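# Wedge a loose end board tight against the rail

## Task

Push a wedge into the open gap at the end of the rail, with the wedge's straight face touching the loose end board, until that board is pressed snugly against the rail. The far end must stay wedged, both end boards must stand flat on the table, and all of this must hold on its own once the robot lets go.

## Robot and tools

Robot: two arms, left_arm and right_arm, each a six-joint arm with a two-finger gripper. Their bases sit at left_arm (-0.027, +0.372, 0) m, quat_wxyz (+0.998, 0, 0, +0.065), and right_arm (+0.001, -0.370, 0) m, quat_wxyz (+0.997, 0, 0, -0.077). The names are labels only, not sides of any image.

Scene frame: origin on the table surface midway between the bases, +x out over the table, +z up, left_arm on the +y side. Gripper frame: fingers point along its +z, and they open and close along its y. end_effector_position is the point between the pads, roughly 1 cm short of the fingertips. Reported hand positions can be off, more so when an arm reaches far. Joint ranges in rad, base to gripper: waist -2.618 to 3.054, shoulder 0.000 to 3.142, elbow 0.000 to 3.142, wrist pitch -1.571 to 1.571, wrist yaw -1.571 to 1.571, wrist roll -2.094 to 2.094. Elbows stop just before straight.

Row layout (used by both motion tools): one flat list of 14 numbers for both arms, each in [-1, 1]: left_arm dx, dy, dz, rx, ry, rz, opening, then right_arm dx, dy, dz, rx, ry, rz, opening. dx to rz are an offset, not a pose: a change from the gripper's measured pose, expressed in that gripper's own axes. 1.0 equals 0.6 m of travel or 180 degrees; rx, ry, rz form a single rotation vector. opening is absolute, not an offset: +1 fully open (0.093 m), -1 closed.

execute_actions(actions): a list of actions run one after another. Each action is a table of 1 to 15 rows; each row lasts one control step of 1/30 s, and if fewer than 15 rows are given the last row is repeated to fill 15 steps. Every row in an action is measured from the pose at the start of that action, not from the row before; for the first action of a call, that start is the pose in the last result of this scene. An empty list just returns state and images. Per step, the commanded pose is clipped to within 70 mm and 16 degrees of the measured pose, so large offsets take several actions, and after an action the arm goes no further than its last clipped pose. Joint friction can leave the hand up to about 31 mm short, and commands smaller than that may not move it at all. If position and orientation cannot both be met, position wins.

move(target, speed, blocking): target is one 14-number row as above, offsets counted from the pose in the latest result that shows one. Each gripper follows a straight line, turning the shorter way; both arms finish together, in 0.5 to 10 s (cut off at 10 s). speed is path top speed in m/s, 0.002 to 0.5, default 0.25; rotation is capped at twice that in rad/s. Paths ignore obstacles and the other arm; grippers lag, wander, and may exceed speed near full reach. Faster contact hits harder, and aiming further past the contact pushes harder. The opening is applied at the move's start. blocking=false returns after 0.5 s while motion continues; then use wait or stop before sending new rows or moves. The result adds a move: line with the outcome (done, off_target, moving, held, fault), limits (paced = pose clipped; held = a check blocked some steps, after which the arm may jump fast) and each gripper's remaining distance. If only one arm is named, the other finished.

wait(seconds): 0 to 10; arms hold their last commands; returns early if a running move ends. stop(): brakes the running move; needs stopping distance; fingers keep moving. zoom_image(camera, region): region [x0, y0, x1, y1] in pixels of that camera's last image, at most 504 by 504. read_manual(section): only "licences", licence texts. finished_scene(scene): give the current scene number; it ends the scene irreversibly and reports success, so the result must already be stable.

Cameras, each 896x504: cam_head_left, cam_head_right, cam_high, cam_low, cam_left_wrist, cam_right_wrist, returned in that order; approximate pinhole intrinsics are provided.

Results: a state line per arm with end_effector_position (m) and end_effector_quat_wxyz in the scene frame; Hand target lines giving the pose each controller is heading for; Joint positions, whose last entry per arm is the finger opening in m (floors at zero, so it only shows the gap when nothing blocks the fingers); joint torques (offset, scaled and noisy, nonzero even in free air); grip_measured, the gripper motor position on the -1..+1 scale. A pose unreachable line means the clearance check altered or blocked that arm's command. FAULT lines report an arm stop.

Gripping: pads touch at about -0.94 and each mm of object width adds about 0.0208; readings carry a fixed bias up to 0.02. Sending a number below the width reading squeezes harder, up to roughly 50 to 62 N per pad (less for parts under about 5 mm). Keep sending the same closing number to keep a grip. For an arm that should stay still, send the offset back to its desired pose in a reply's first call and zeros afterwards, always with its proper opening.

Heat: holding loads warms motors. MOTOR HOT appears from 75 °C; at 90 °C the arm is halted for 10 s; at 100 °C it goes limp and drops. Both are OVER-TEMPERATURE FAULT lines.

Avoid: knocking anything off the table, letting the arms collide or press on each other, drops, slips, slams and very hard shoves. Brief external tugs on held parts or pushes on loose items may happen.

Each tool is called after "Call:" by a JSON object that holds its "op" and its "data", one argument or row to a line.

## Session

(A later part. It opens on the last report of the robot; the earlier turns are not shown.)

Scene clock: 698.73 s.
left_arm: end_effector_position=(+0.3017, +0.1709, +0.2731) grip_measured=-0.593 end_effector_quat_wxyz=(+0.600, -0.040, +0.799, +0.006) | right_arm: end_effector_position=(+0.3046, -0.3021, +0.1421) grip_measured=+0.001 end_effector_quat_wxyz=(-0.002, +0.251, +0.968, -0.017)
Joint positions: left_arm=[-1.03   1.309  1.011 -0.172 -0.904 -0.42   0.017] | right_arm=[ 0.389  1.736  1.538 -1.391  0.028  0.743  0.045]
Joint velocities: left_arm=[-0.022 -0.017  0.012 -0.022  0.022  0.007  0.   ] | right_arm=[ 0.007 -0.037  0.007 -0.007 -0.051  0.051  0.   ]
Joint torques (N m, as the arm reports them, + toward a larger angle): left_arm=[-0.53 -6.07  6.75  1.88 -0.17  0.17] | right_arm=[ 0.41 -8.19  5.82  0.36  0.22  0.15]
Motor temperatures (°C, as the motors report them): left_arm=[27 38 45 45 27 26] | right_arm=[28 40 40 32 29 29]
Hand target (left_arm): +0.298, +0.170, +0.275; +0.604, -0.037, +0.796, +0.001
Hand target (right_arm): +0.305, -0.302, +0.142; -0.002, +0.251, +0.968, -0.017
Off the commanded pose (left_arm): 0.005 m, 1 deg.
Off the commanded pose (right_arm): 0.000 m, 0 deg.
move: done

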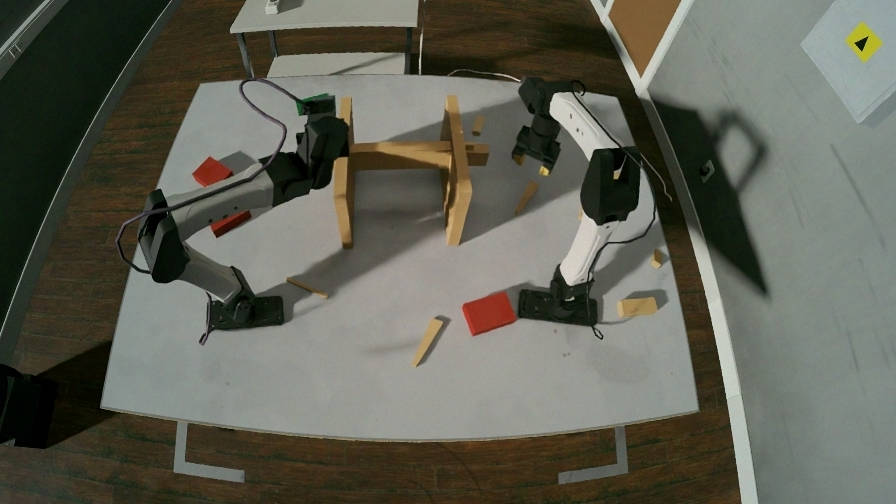

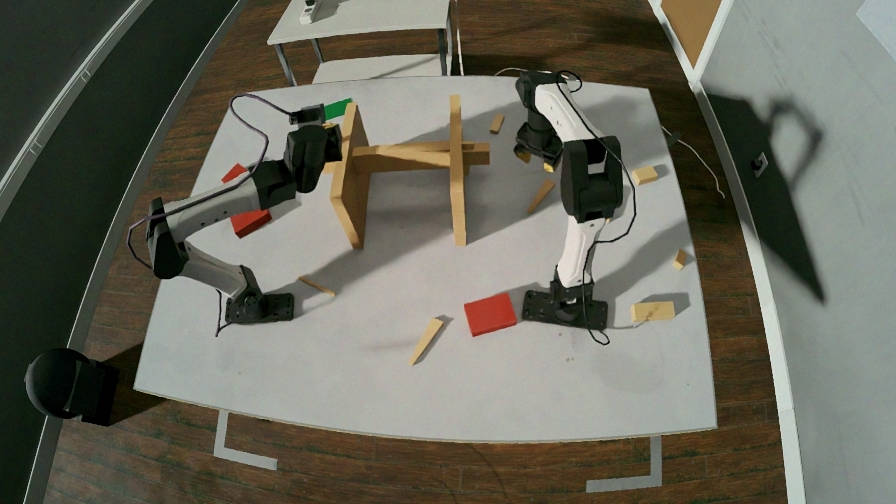

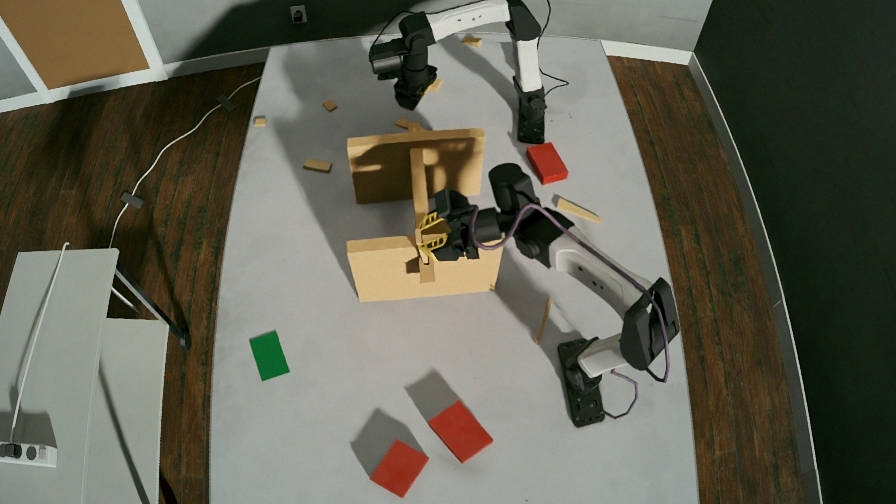

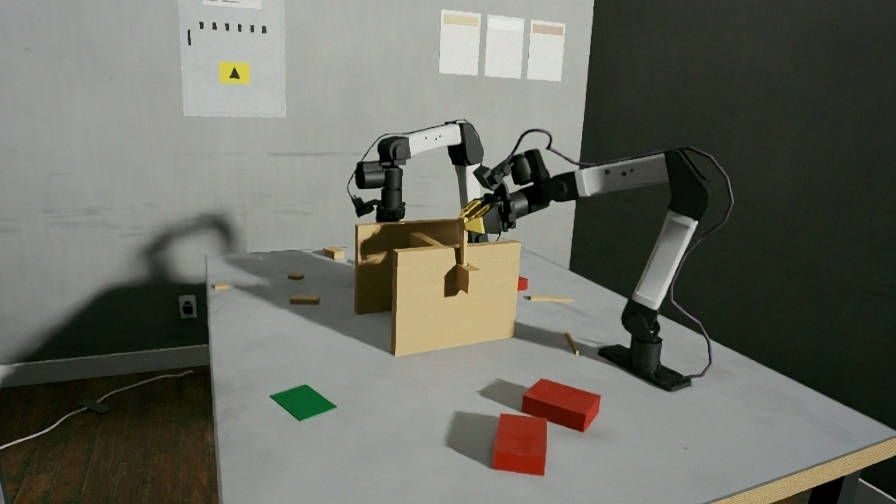

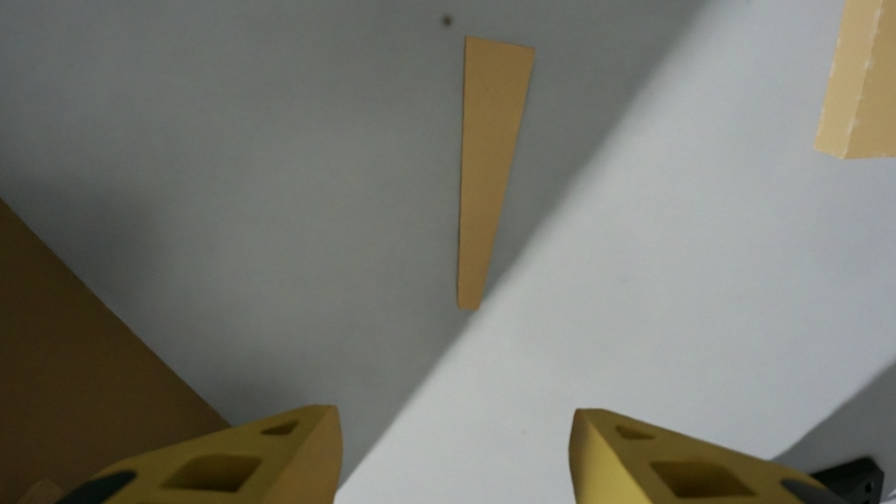

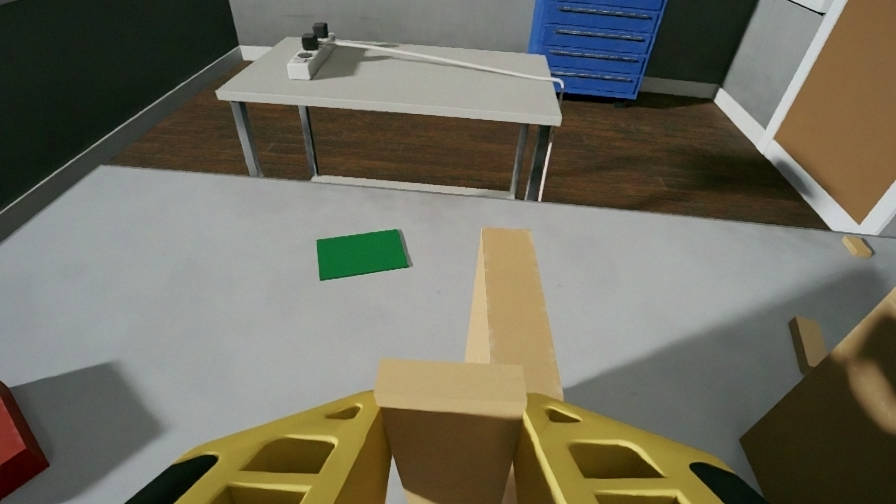

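Call:
{"op": "move", "data": {
  "target": [0.0085, -0.0005, -0.0232, 0, -0.0278, 0, -0.62, 0, 0, 0, 0, 0, 0, 0.0],
  "speed": 0.02
}}

Call:
{"op": "zoom_image", "data": {
  "camera": "cam_low",
  "region": [420, 190, 530, 300]
}}

Call:
{"op": "zoom_image", "data": {
  "camera": "cam_high",
  "region": [380, 200, 480, 300]
}}

Scene clock: 711.57 s.
left_arm: end_effector_position=(+0.2920, +0.1699, +0.2650) grip_measured=-0.593 end_effector_quat_wxyz=(+0.626, -0.036, +0.779, +0.019) | right_arm: end_effector_position=(+0.3046, -0.3021, +0.1421) grip_measured=+0.001 end_effector_quat_wxyz=(-0.002, +0.251, +0.968, -0.017)
Joint positions: left_arm=[-1.075  1.293  0.905 -0.011 -0.984 -0.355  0.017] | right_arm=[ 0.389  1.736  1.538 -1.391  0.028  0.743  0.045]
Joint velocities: left_arm=[ 0.002 -0.012 -0.012  0.037  0.022  0.022  0.001] | right_arm=[ 0.002 -0.002  0.002 -0.037 -0.037 -0.007 -0.   ]
Joint torques (N m, as the arm reports them, + toward a larger angle): left_arm=[-0.58 -6.47  7.06  1.95 -0.16  0.17] | right_arm=[ 0.4  -8.19  5.83  0.36  0.21  0.15]
Motor temperatures (°C, as the motors report them): left_arm=[27 39 45 45 27 26] | right_arm=[28 40 41 32 29 29]
Hand target (left_arm): +0.287, +0.169, +0.272; +0.635, -0.039, +0.772, +0.008
Hand target (right_arm): +0.305, -0.302, +0.142; -0.002, +0.251, +0.968, -0.017
Off the commanded pose (left_arm): 0.009 m, 2 deg.
Off the commanded pose (right_arm): 0.000 m, 0 deg.
move: done

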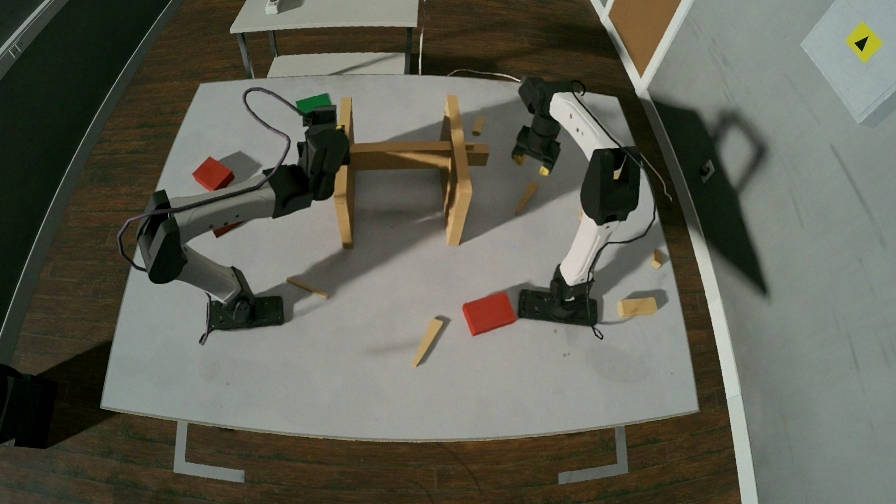

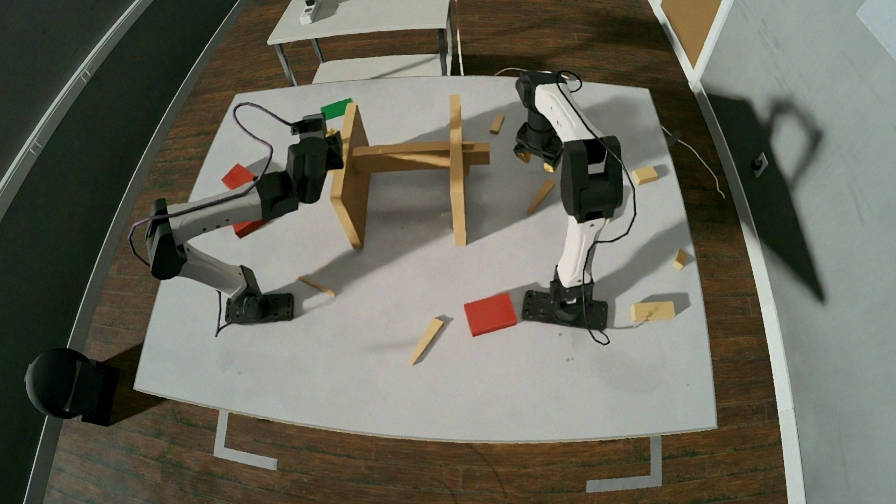

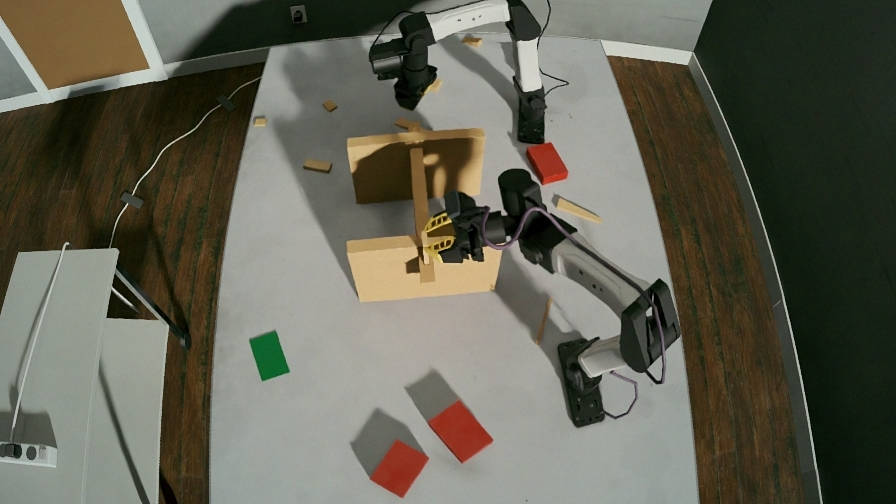

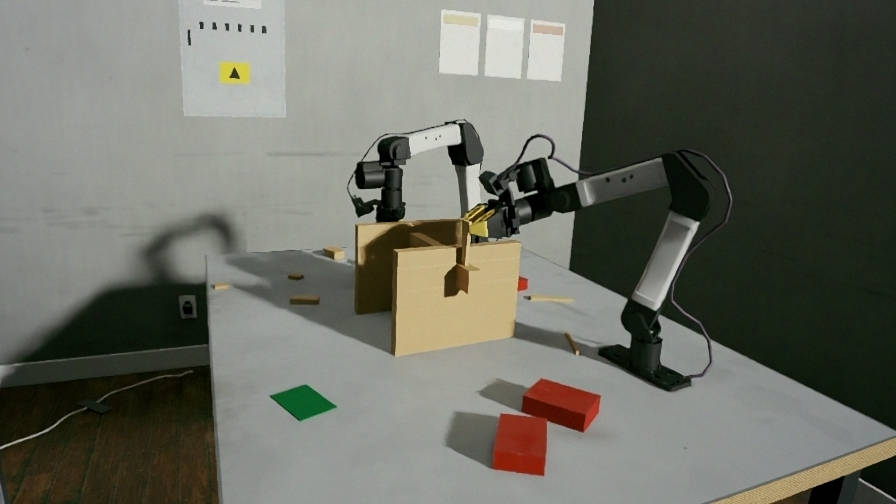

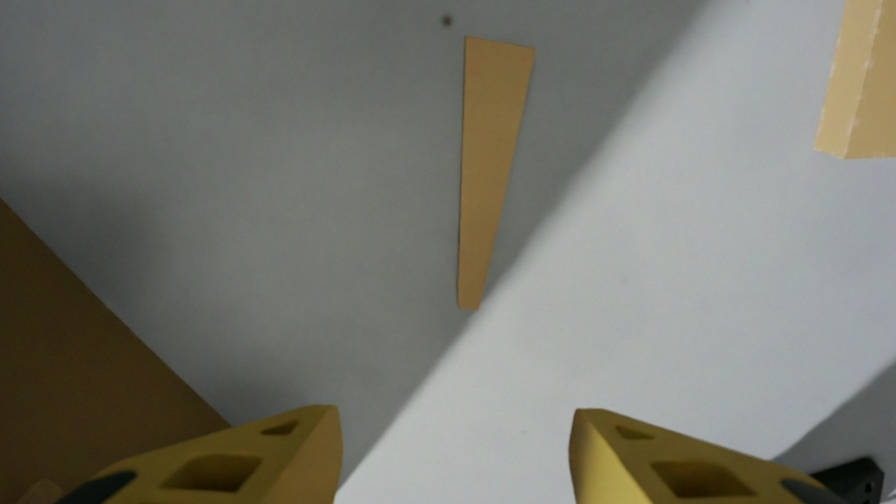

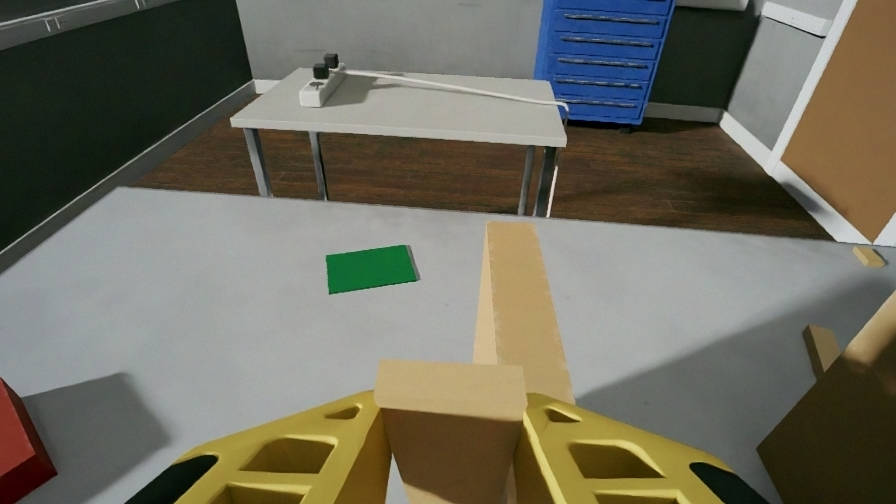

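Region (420, 190, 530, 300) of cam_low's 896x504 image, scaled by 4.582, with more detail than that image has.

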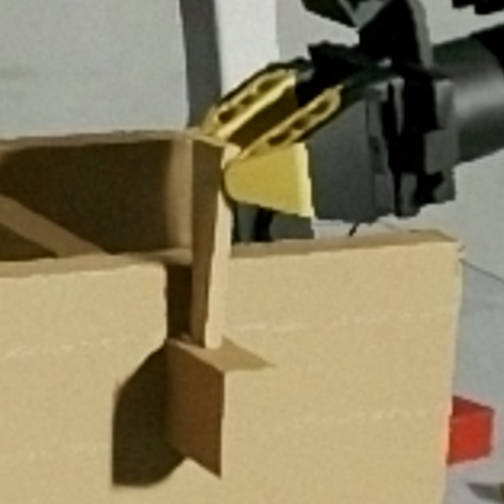

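Region (380, 200, 480, 300) of cam_high's 896x504 image, scaled by 5.040, with more detail than that image has.

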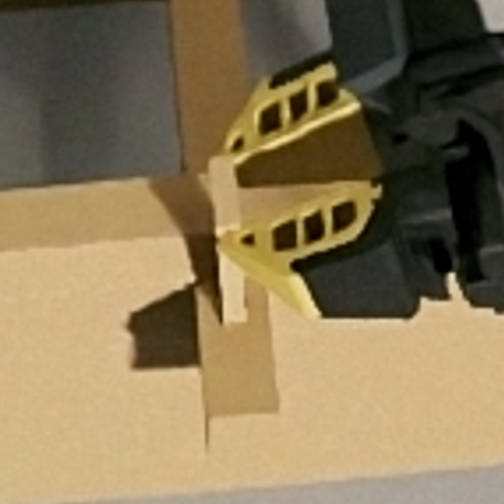

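Call:
{"op": "move", "data": {
  "target": [0.0197, -0.0047, 0.004, 0, -0.005, -0.012, -0.62, 0, 0, 0, 0, 0, 0, 0.0],
  "speed": 0.015
}}

Call:
{"op": "zoom_image", "data": {
  "camera": "cam_low",
  "region": [420, 190, 530, 300]
}}

Call:
{"op": "zoom_image", "data": {
  "camera": "cam_high",
  "region": [380, 200, 480, 300]
}}

Scene clock: 734.93 s.
left_arm: end_effector_position=(+0.2920, +0.1706, +0.2596) grip_measured=-0.593 end_effector_quat_wxyz=(+0.632, -0.049, +0.774, +0.008) | right_arm: end_effector_position=(+0.3046, -0.3021, +0.1421) grip_measured=+0.001 end_effector_quat_wxyz=(-0.002, +0.251, +0.968, -0.017)
Joint positions: left_arm=[-1.075  1.293  0.867  0.05  -0.988 -0.369  0.017] | right_arm=[ 0.389  1.736  1.538 -1.391  0.028  0.743  0.045]
Joint velocities: left_arm=[-0.002 -0.007 -0.007  0.11  -0.037 -0.066  0.   ] | right_arm=[-0.007 -0.022  0.002 -0.037 -0.037 -0.081 -0.   ]
Joint torques (N m, as the arm reports them, + toward a larger angle): left_arm=[-0.41 -3.09  7.13  1.99 -0.22  0.02] | right_arm=[ 0.4  -8.19  5.83  0.35  0.22  0.15]
Motor temperatures (°C, as the motors report them): left_arm=[27 40 45 46 27 26] | right_arm=[28 40 41 32 29 29]
Hand target (left_arm): +0.292, +0.167, +0.253; +0.632, -0.051, +0.773, +0.007
Hand target (right_arm): +0.305, -0.302, +0.142; -0.002, +0.251, +0.968, -0.017
Off the commanded pose (left_arm): 0.008 m, 0 deg.
Off the commanded pose (right_arm): 0.000 m, 0 deg.
move: done

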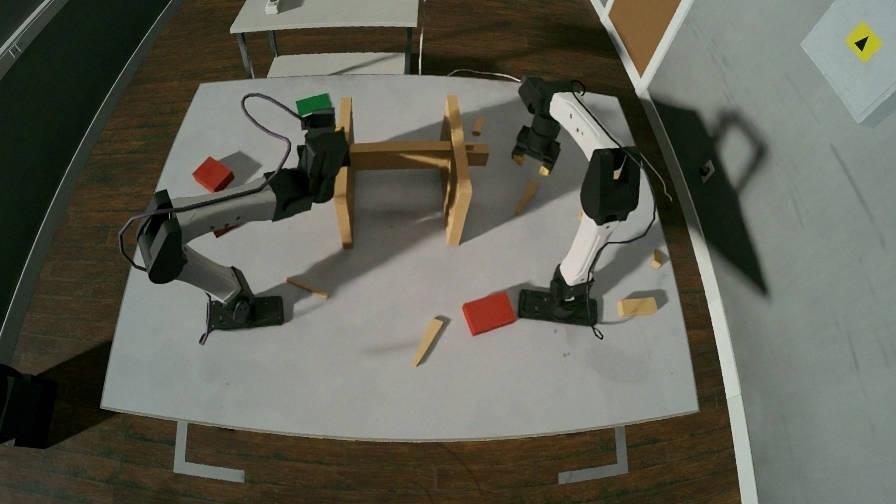

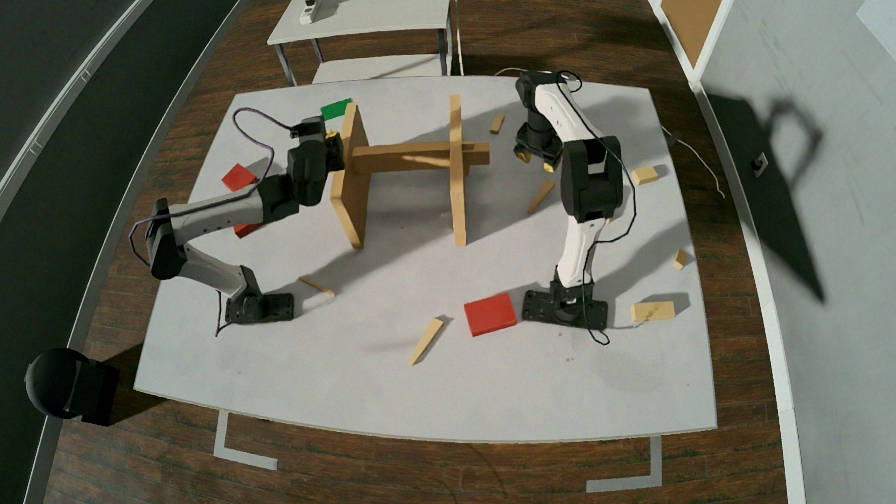

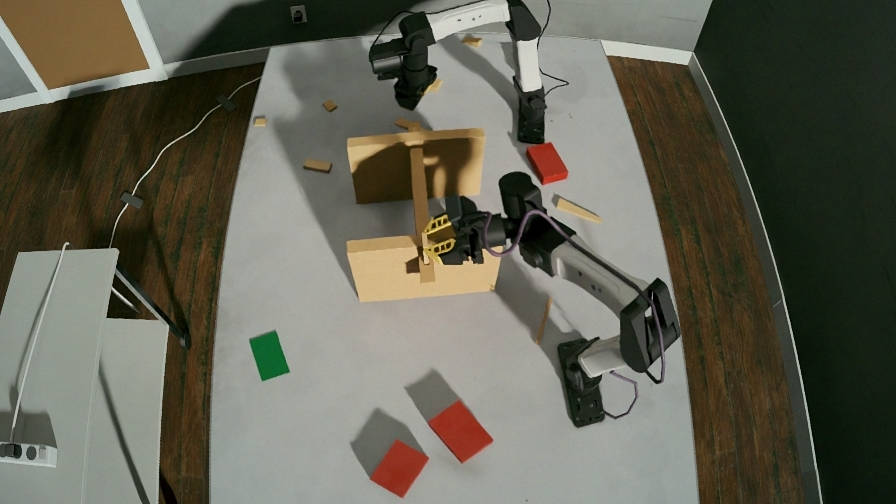

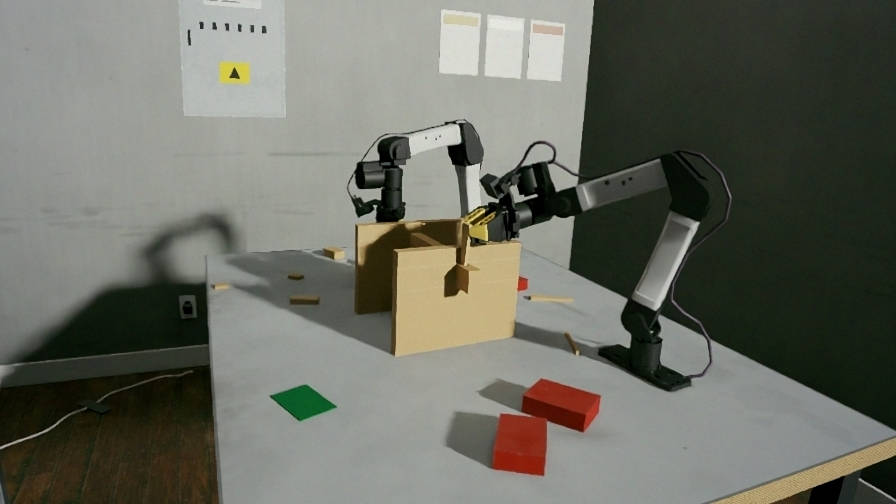

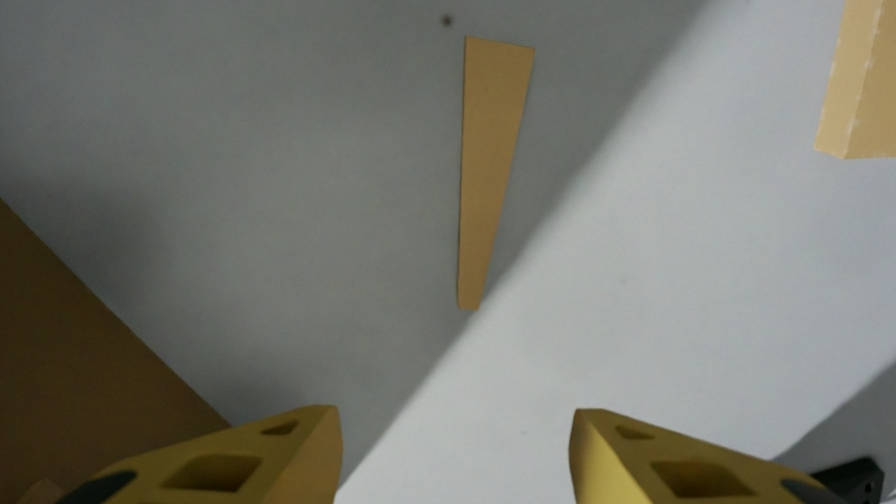

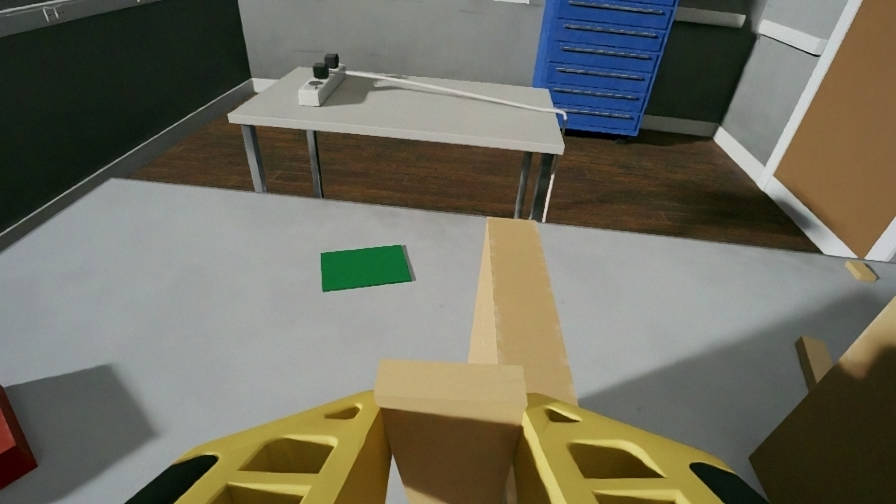

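Region (420, 190, 530, 300) of cam_low's 896x504 image, scaled by 4.582, with more detail than that image has.

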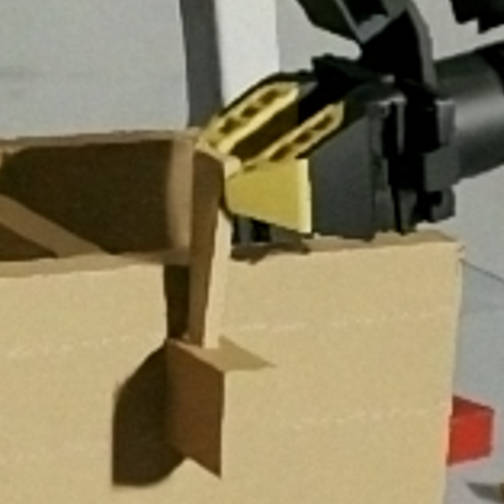

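Region (380, 200, 480, 300) of cam_high's 896x504 image, scaled by 5.040, with more detail than that image has.

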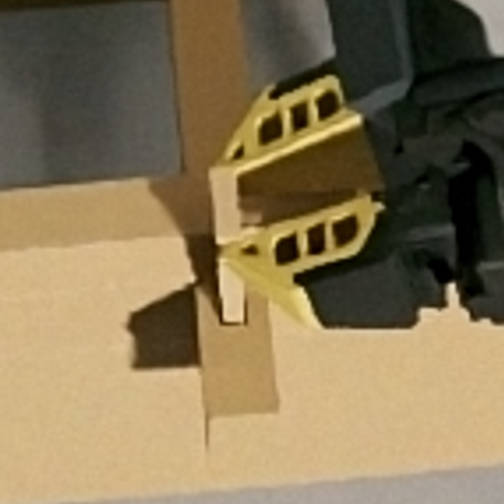

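Call:
{"op": "move", "data": {
  "target": [0.0243, -0.0064, 0.0044, 0, 0, 0, -0.62, 0, 0, 0, 0, 0, 0, 0.0],
  "speed": 0.015
}}

Call:
{"op": "zoom_image", "data": {
  "camera": "cam_low",
  "region": [420, 190, 530, 300]
}}

Call:
{"op": "zoom_image", "data": {
  "camera": "cam_high",
  "region": [380, 200, 480, 300]
}}

Scene clock: 754.90 s.
left_arm: end_effector_position=(+0.2929, +0.1695, +0.2490) grip_measured=-0.593 end_effector_quat_wxyz=(+0.629, -0.047, +0.776, +0.012) | right_arm: end_effector_position=(+0.3046, -0.3021, +0.1421) grip_measured=+0.001 end_effector_quat_wxyz=(-0.002, +0.251, +0.968, -0.017)
Joint positions: left_arm=[-1.075  1.31   0.844  0.079 -0.989 -0.369  0.017] | right_arm=[ 0.389  1.736  1.538 -1.391  0.028  0.743  0.045]
Joint velocities: left_arm=[ 0.027 -0.012 -0.007  0.037  0.051 -0.051  0.001] | right_arm=[-0.007 -0.002 -0.017 -0.007  0.022 -0.037 -0.001]
Joint torques (N m, as the arm reports them, + toward a larger angle): left_arm=[-0.49 -3.77  6.98  2.   -0.23  0.  ] | right_arm=[ 0.41 -8.19  5.83  0.36  0.22  0.15]
Motor temperatures (°C, as the motors report them): left_arm=[27 39 45 46 27 26] | right_arm=[28 40 41 32 29 29]
Hand target (left_arm): +0.292, +0.166, +0.245; +0.631, -0.049, +0.774, +0.008
Hand target (right_arm): +0.305, -0.302, +0.142; -0.002, +0.251, +0.968, -0.017
Off the commanded pose (left_arm): 0.005 m, 1 deg.
Off the commanded pose (right_arm): 0.000 m, 0 deg.
move: done

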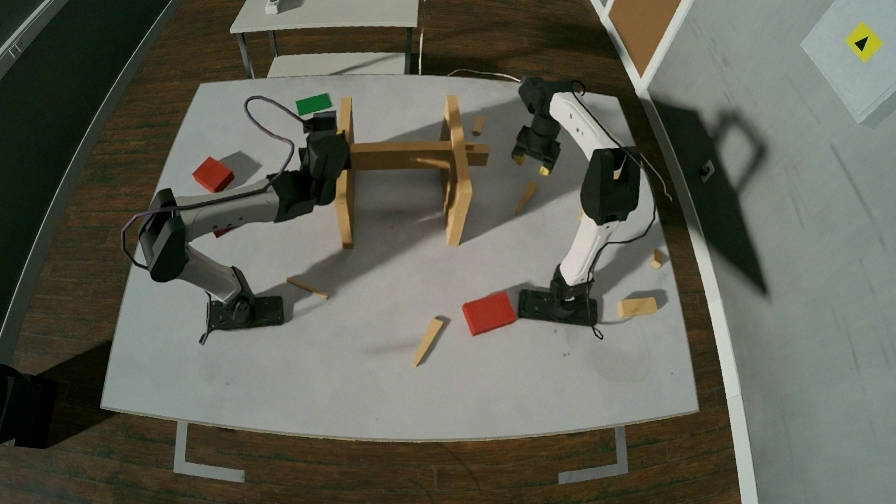

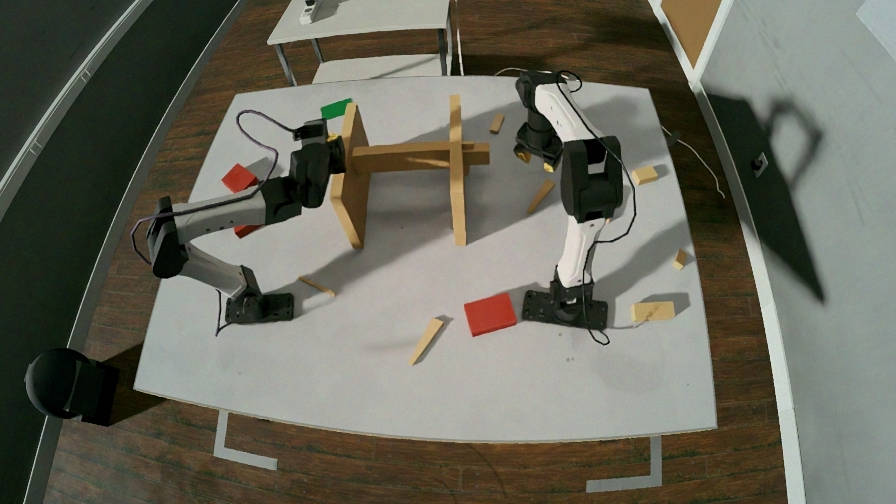

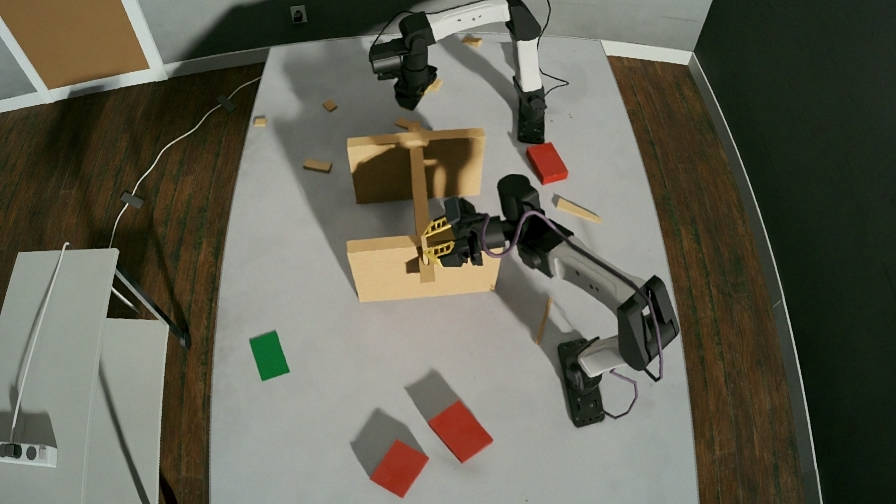

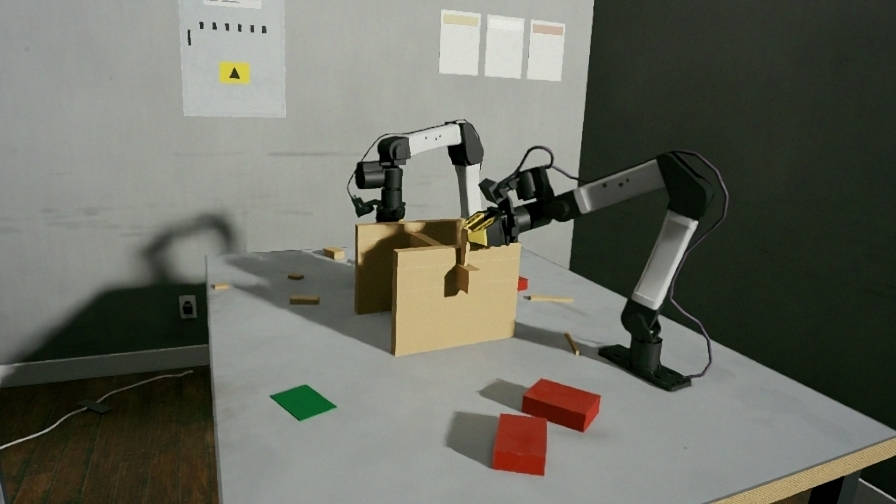

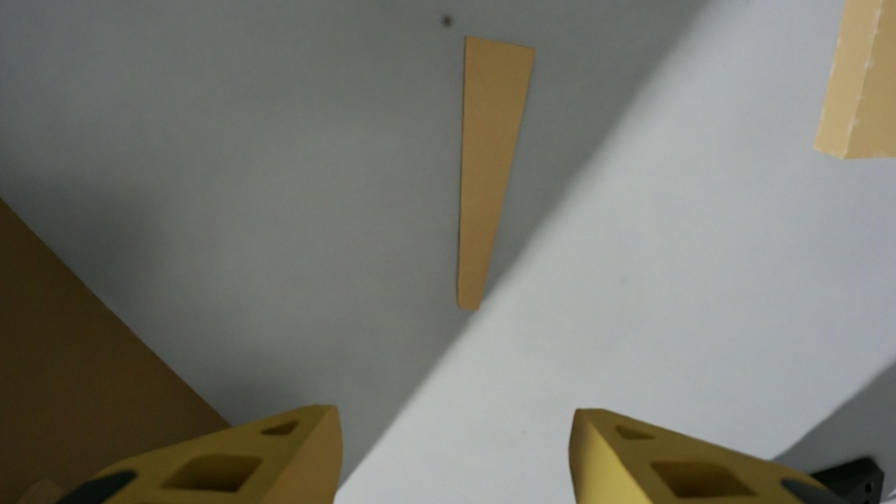

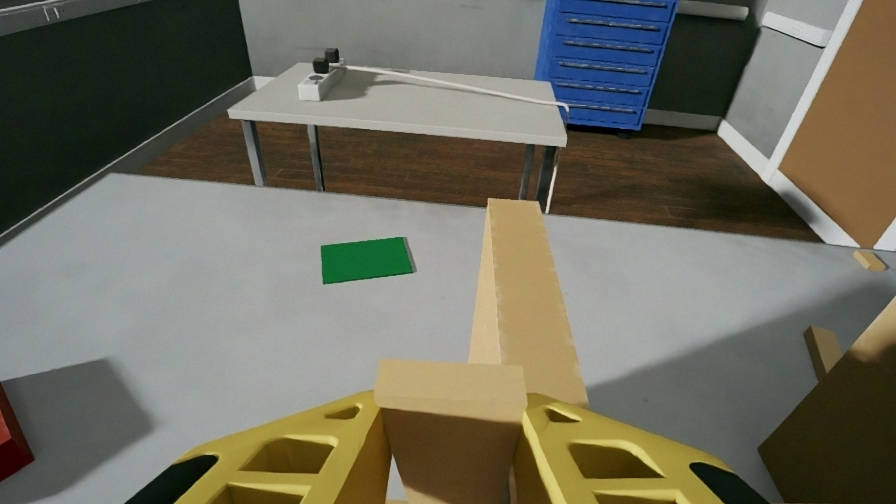

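Region (420, 190, 530, 300) of cam_low's 896x504 image, scaled by 4.582, with more detail than that image has.

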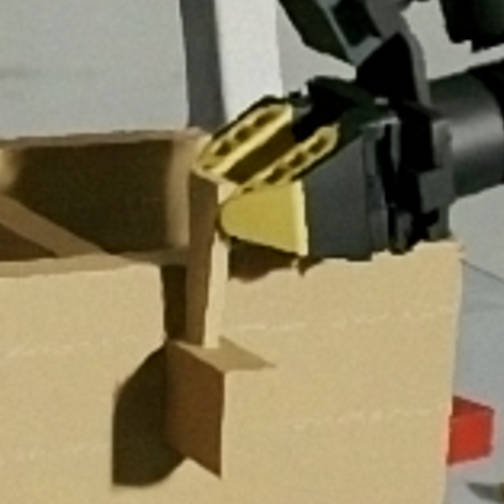

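Region (380, 200, 480, 300) of cam_high's 896x504 image, scaled by 5.040, with more detail than that image has.

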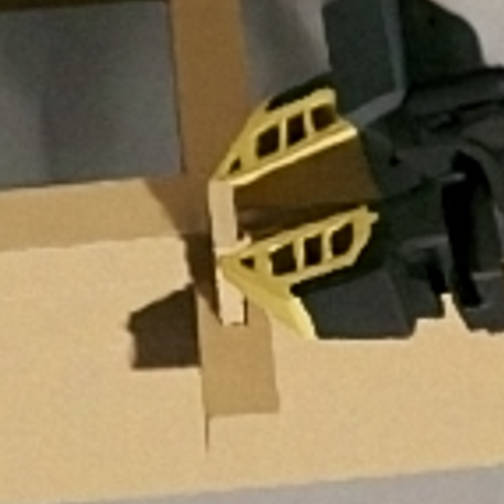

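Call:
{"op": "move", "data": {
  "target": [0, 0, 0, 0, 0, 0, -0.1, 0, 0, 0, 0, 0, 0, 0.0],
  "speed": 0.02
}}

Call:
{"op": "zoom_image", "data": {
  "camera": "cam_low",
  "region": [420, 190, 530, 300]
}}

Call:
{"op": "zoom_image", "data": {
  "camera": "cam_high",
  "region": [380, 200, 480, 300]
}}

Scene clock: 771.33 s.
left_arm: end_effector_position=(+0.2930, +0.1694, +0.2492) grip_measured=-0.102 end_effector_quat_wxyz=(+0.630, -0.047, +0.775, +0.012) | right_arm: end_effector_position=(+0.3046, -0.3021, +0.1421) grip_measured=+0.001 end_effector_quat_wxyz=(-0.002, +0.251, +0.968, -0.017)
Joint positions: left_arm=[-1.075  1.31   0.844  0.081 -0.989 -0.369  0.04 ] | right_arm=[ 0.389  1.736  1.538 -1.391  0.028  0.743  0.045]
Joint velocities: left_arm=[ 0.007 -0.002 -0.002  0.022 -0.007 -0.037 -0.001] | right_arm=[ 0.012  0.002  0.007 -0.051 -0.007  0.037  0.001]
Joint torques (N m, as the arm reports them, + toward a larger angle): left_arm=[ 0.12 -4.86  7.86  1.67 -0.13  0.11] | right_arm=[ 0.4  -8.19  5.83  0.36  0.21  0.15]
Motor temperatures (°C, as the motors report them): left_arm=[27 38 45 47 27 26] | right_arm=[28 40 41 32 29 29]
Hand target (left_arm): +0.293, +0.170, +0.249; +0.629, -0.047, +0.776, +0.012
Hand target (right_arm): +0.305, -0.302, +0.142; -0.002, +0.251, +0.968, -0.017
Off the commanded pose (left_arm): 0.000 m, 0 deg.
Off the commanded pose (right_arm): 0.000 m, 0 deg.
move: done

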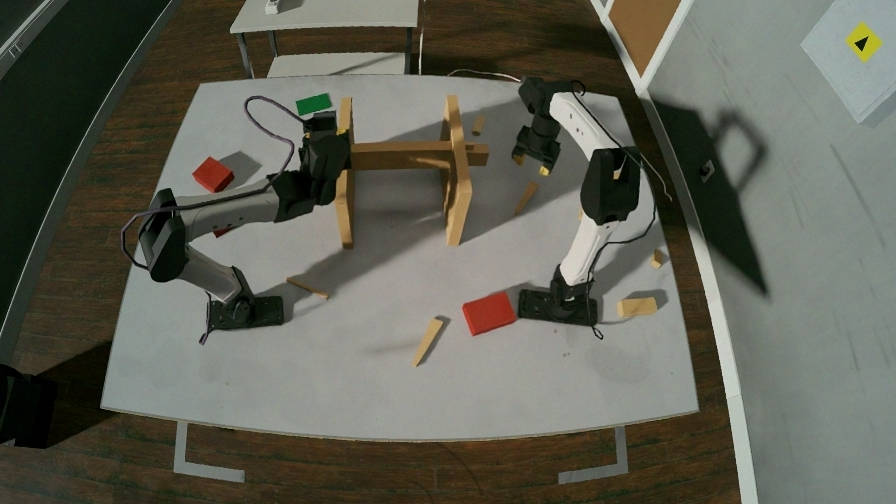

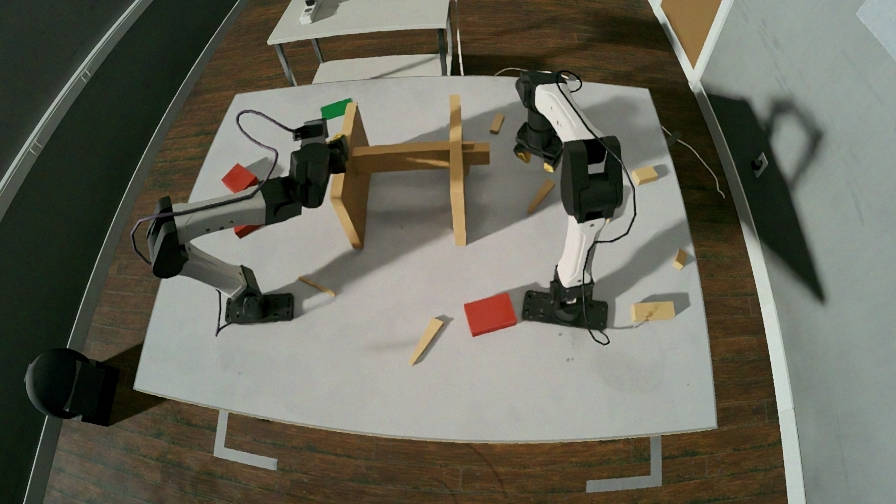

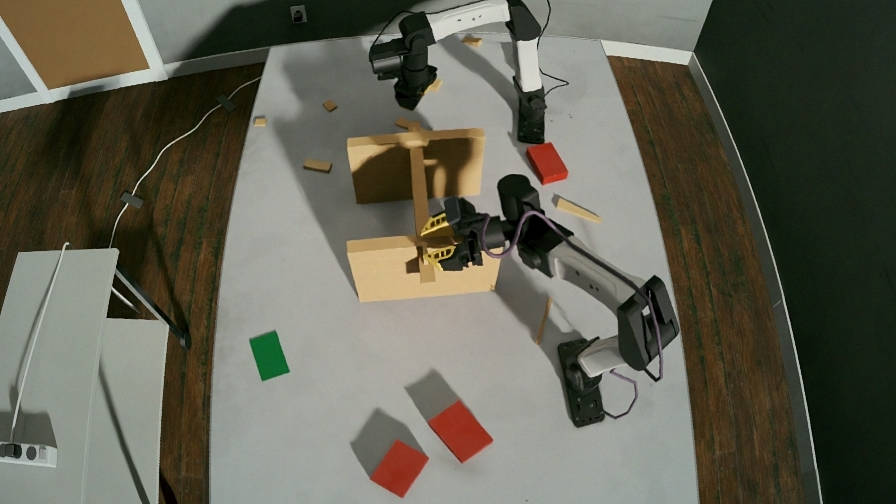

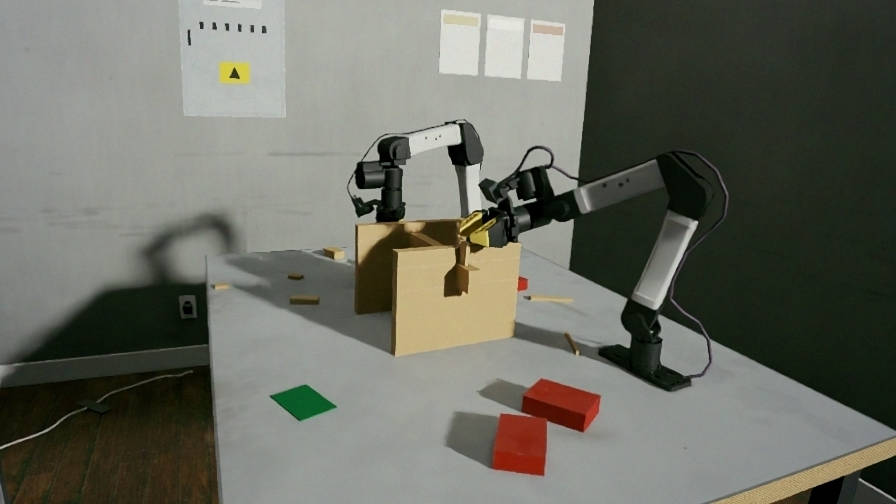

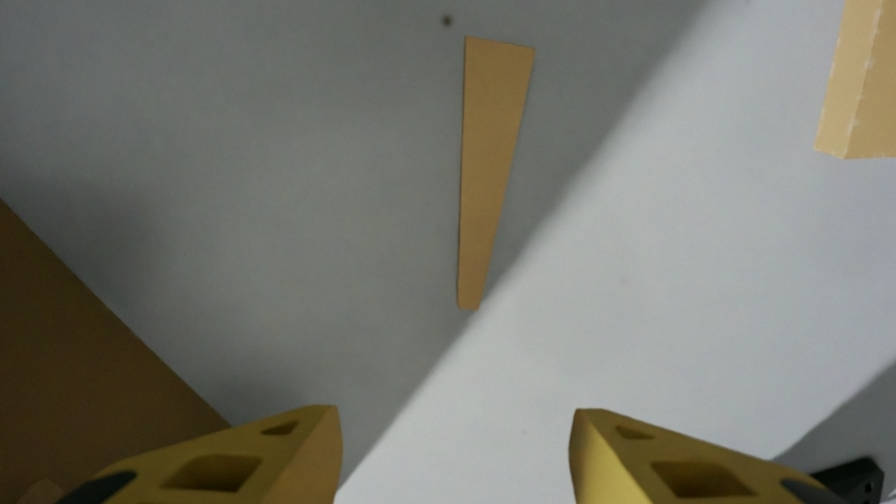

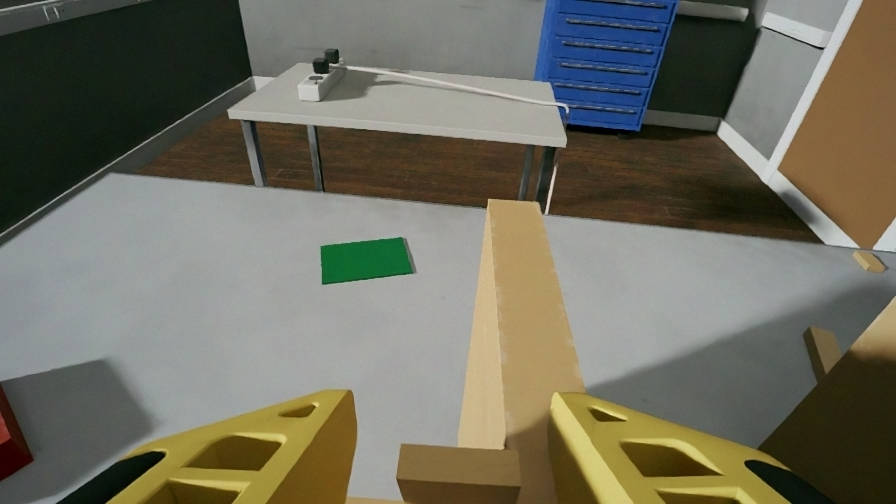

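Region (420, 190, 530, 300) of cam_low's 896x504 image, scaled by 4.582, with more detail than that image has.

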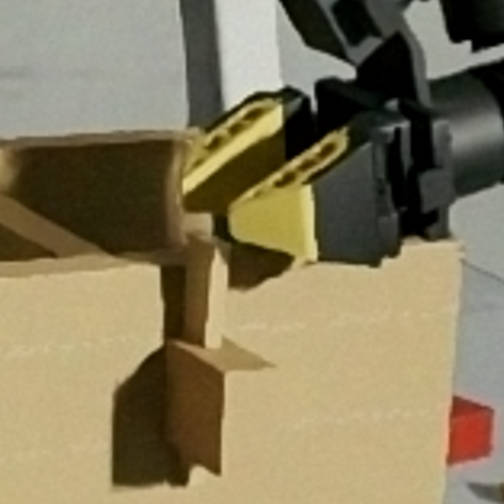

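Region (380, 200, 480, 300) of cam_high's 896x504 image, scaled by 5.040, with more detail than that image has.

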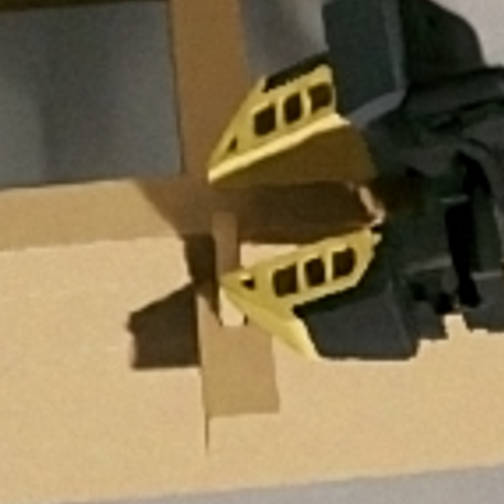

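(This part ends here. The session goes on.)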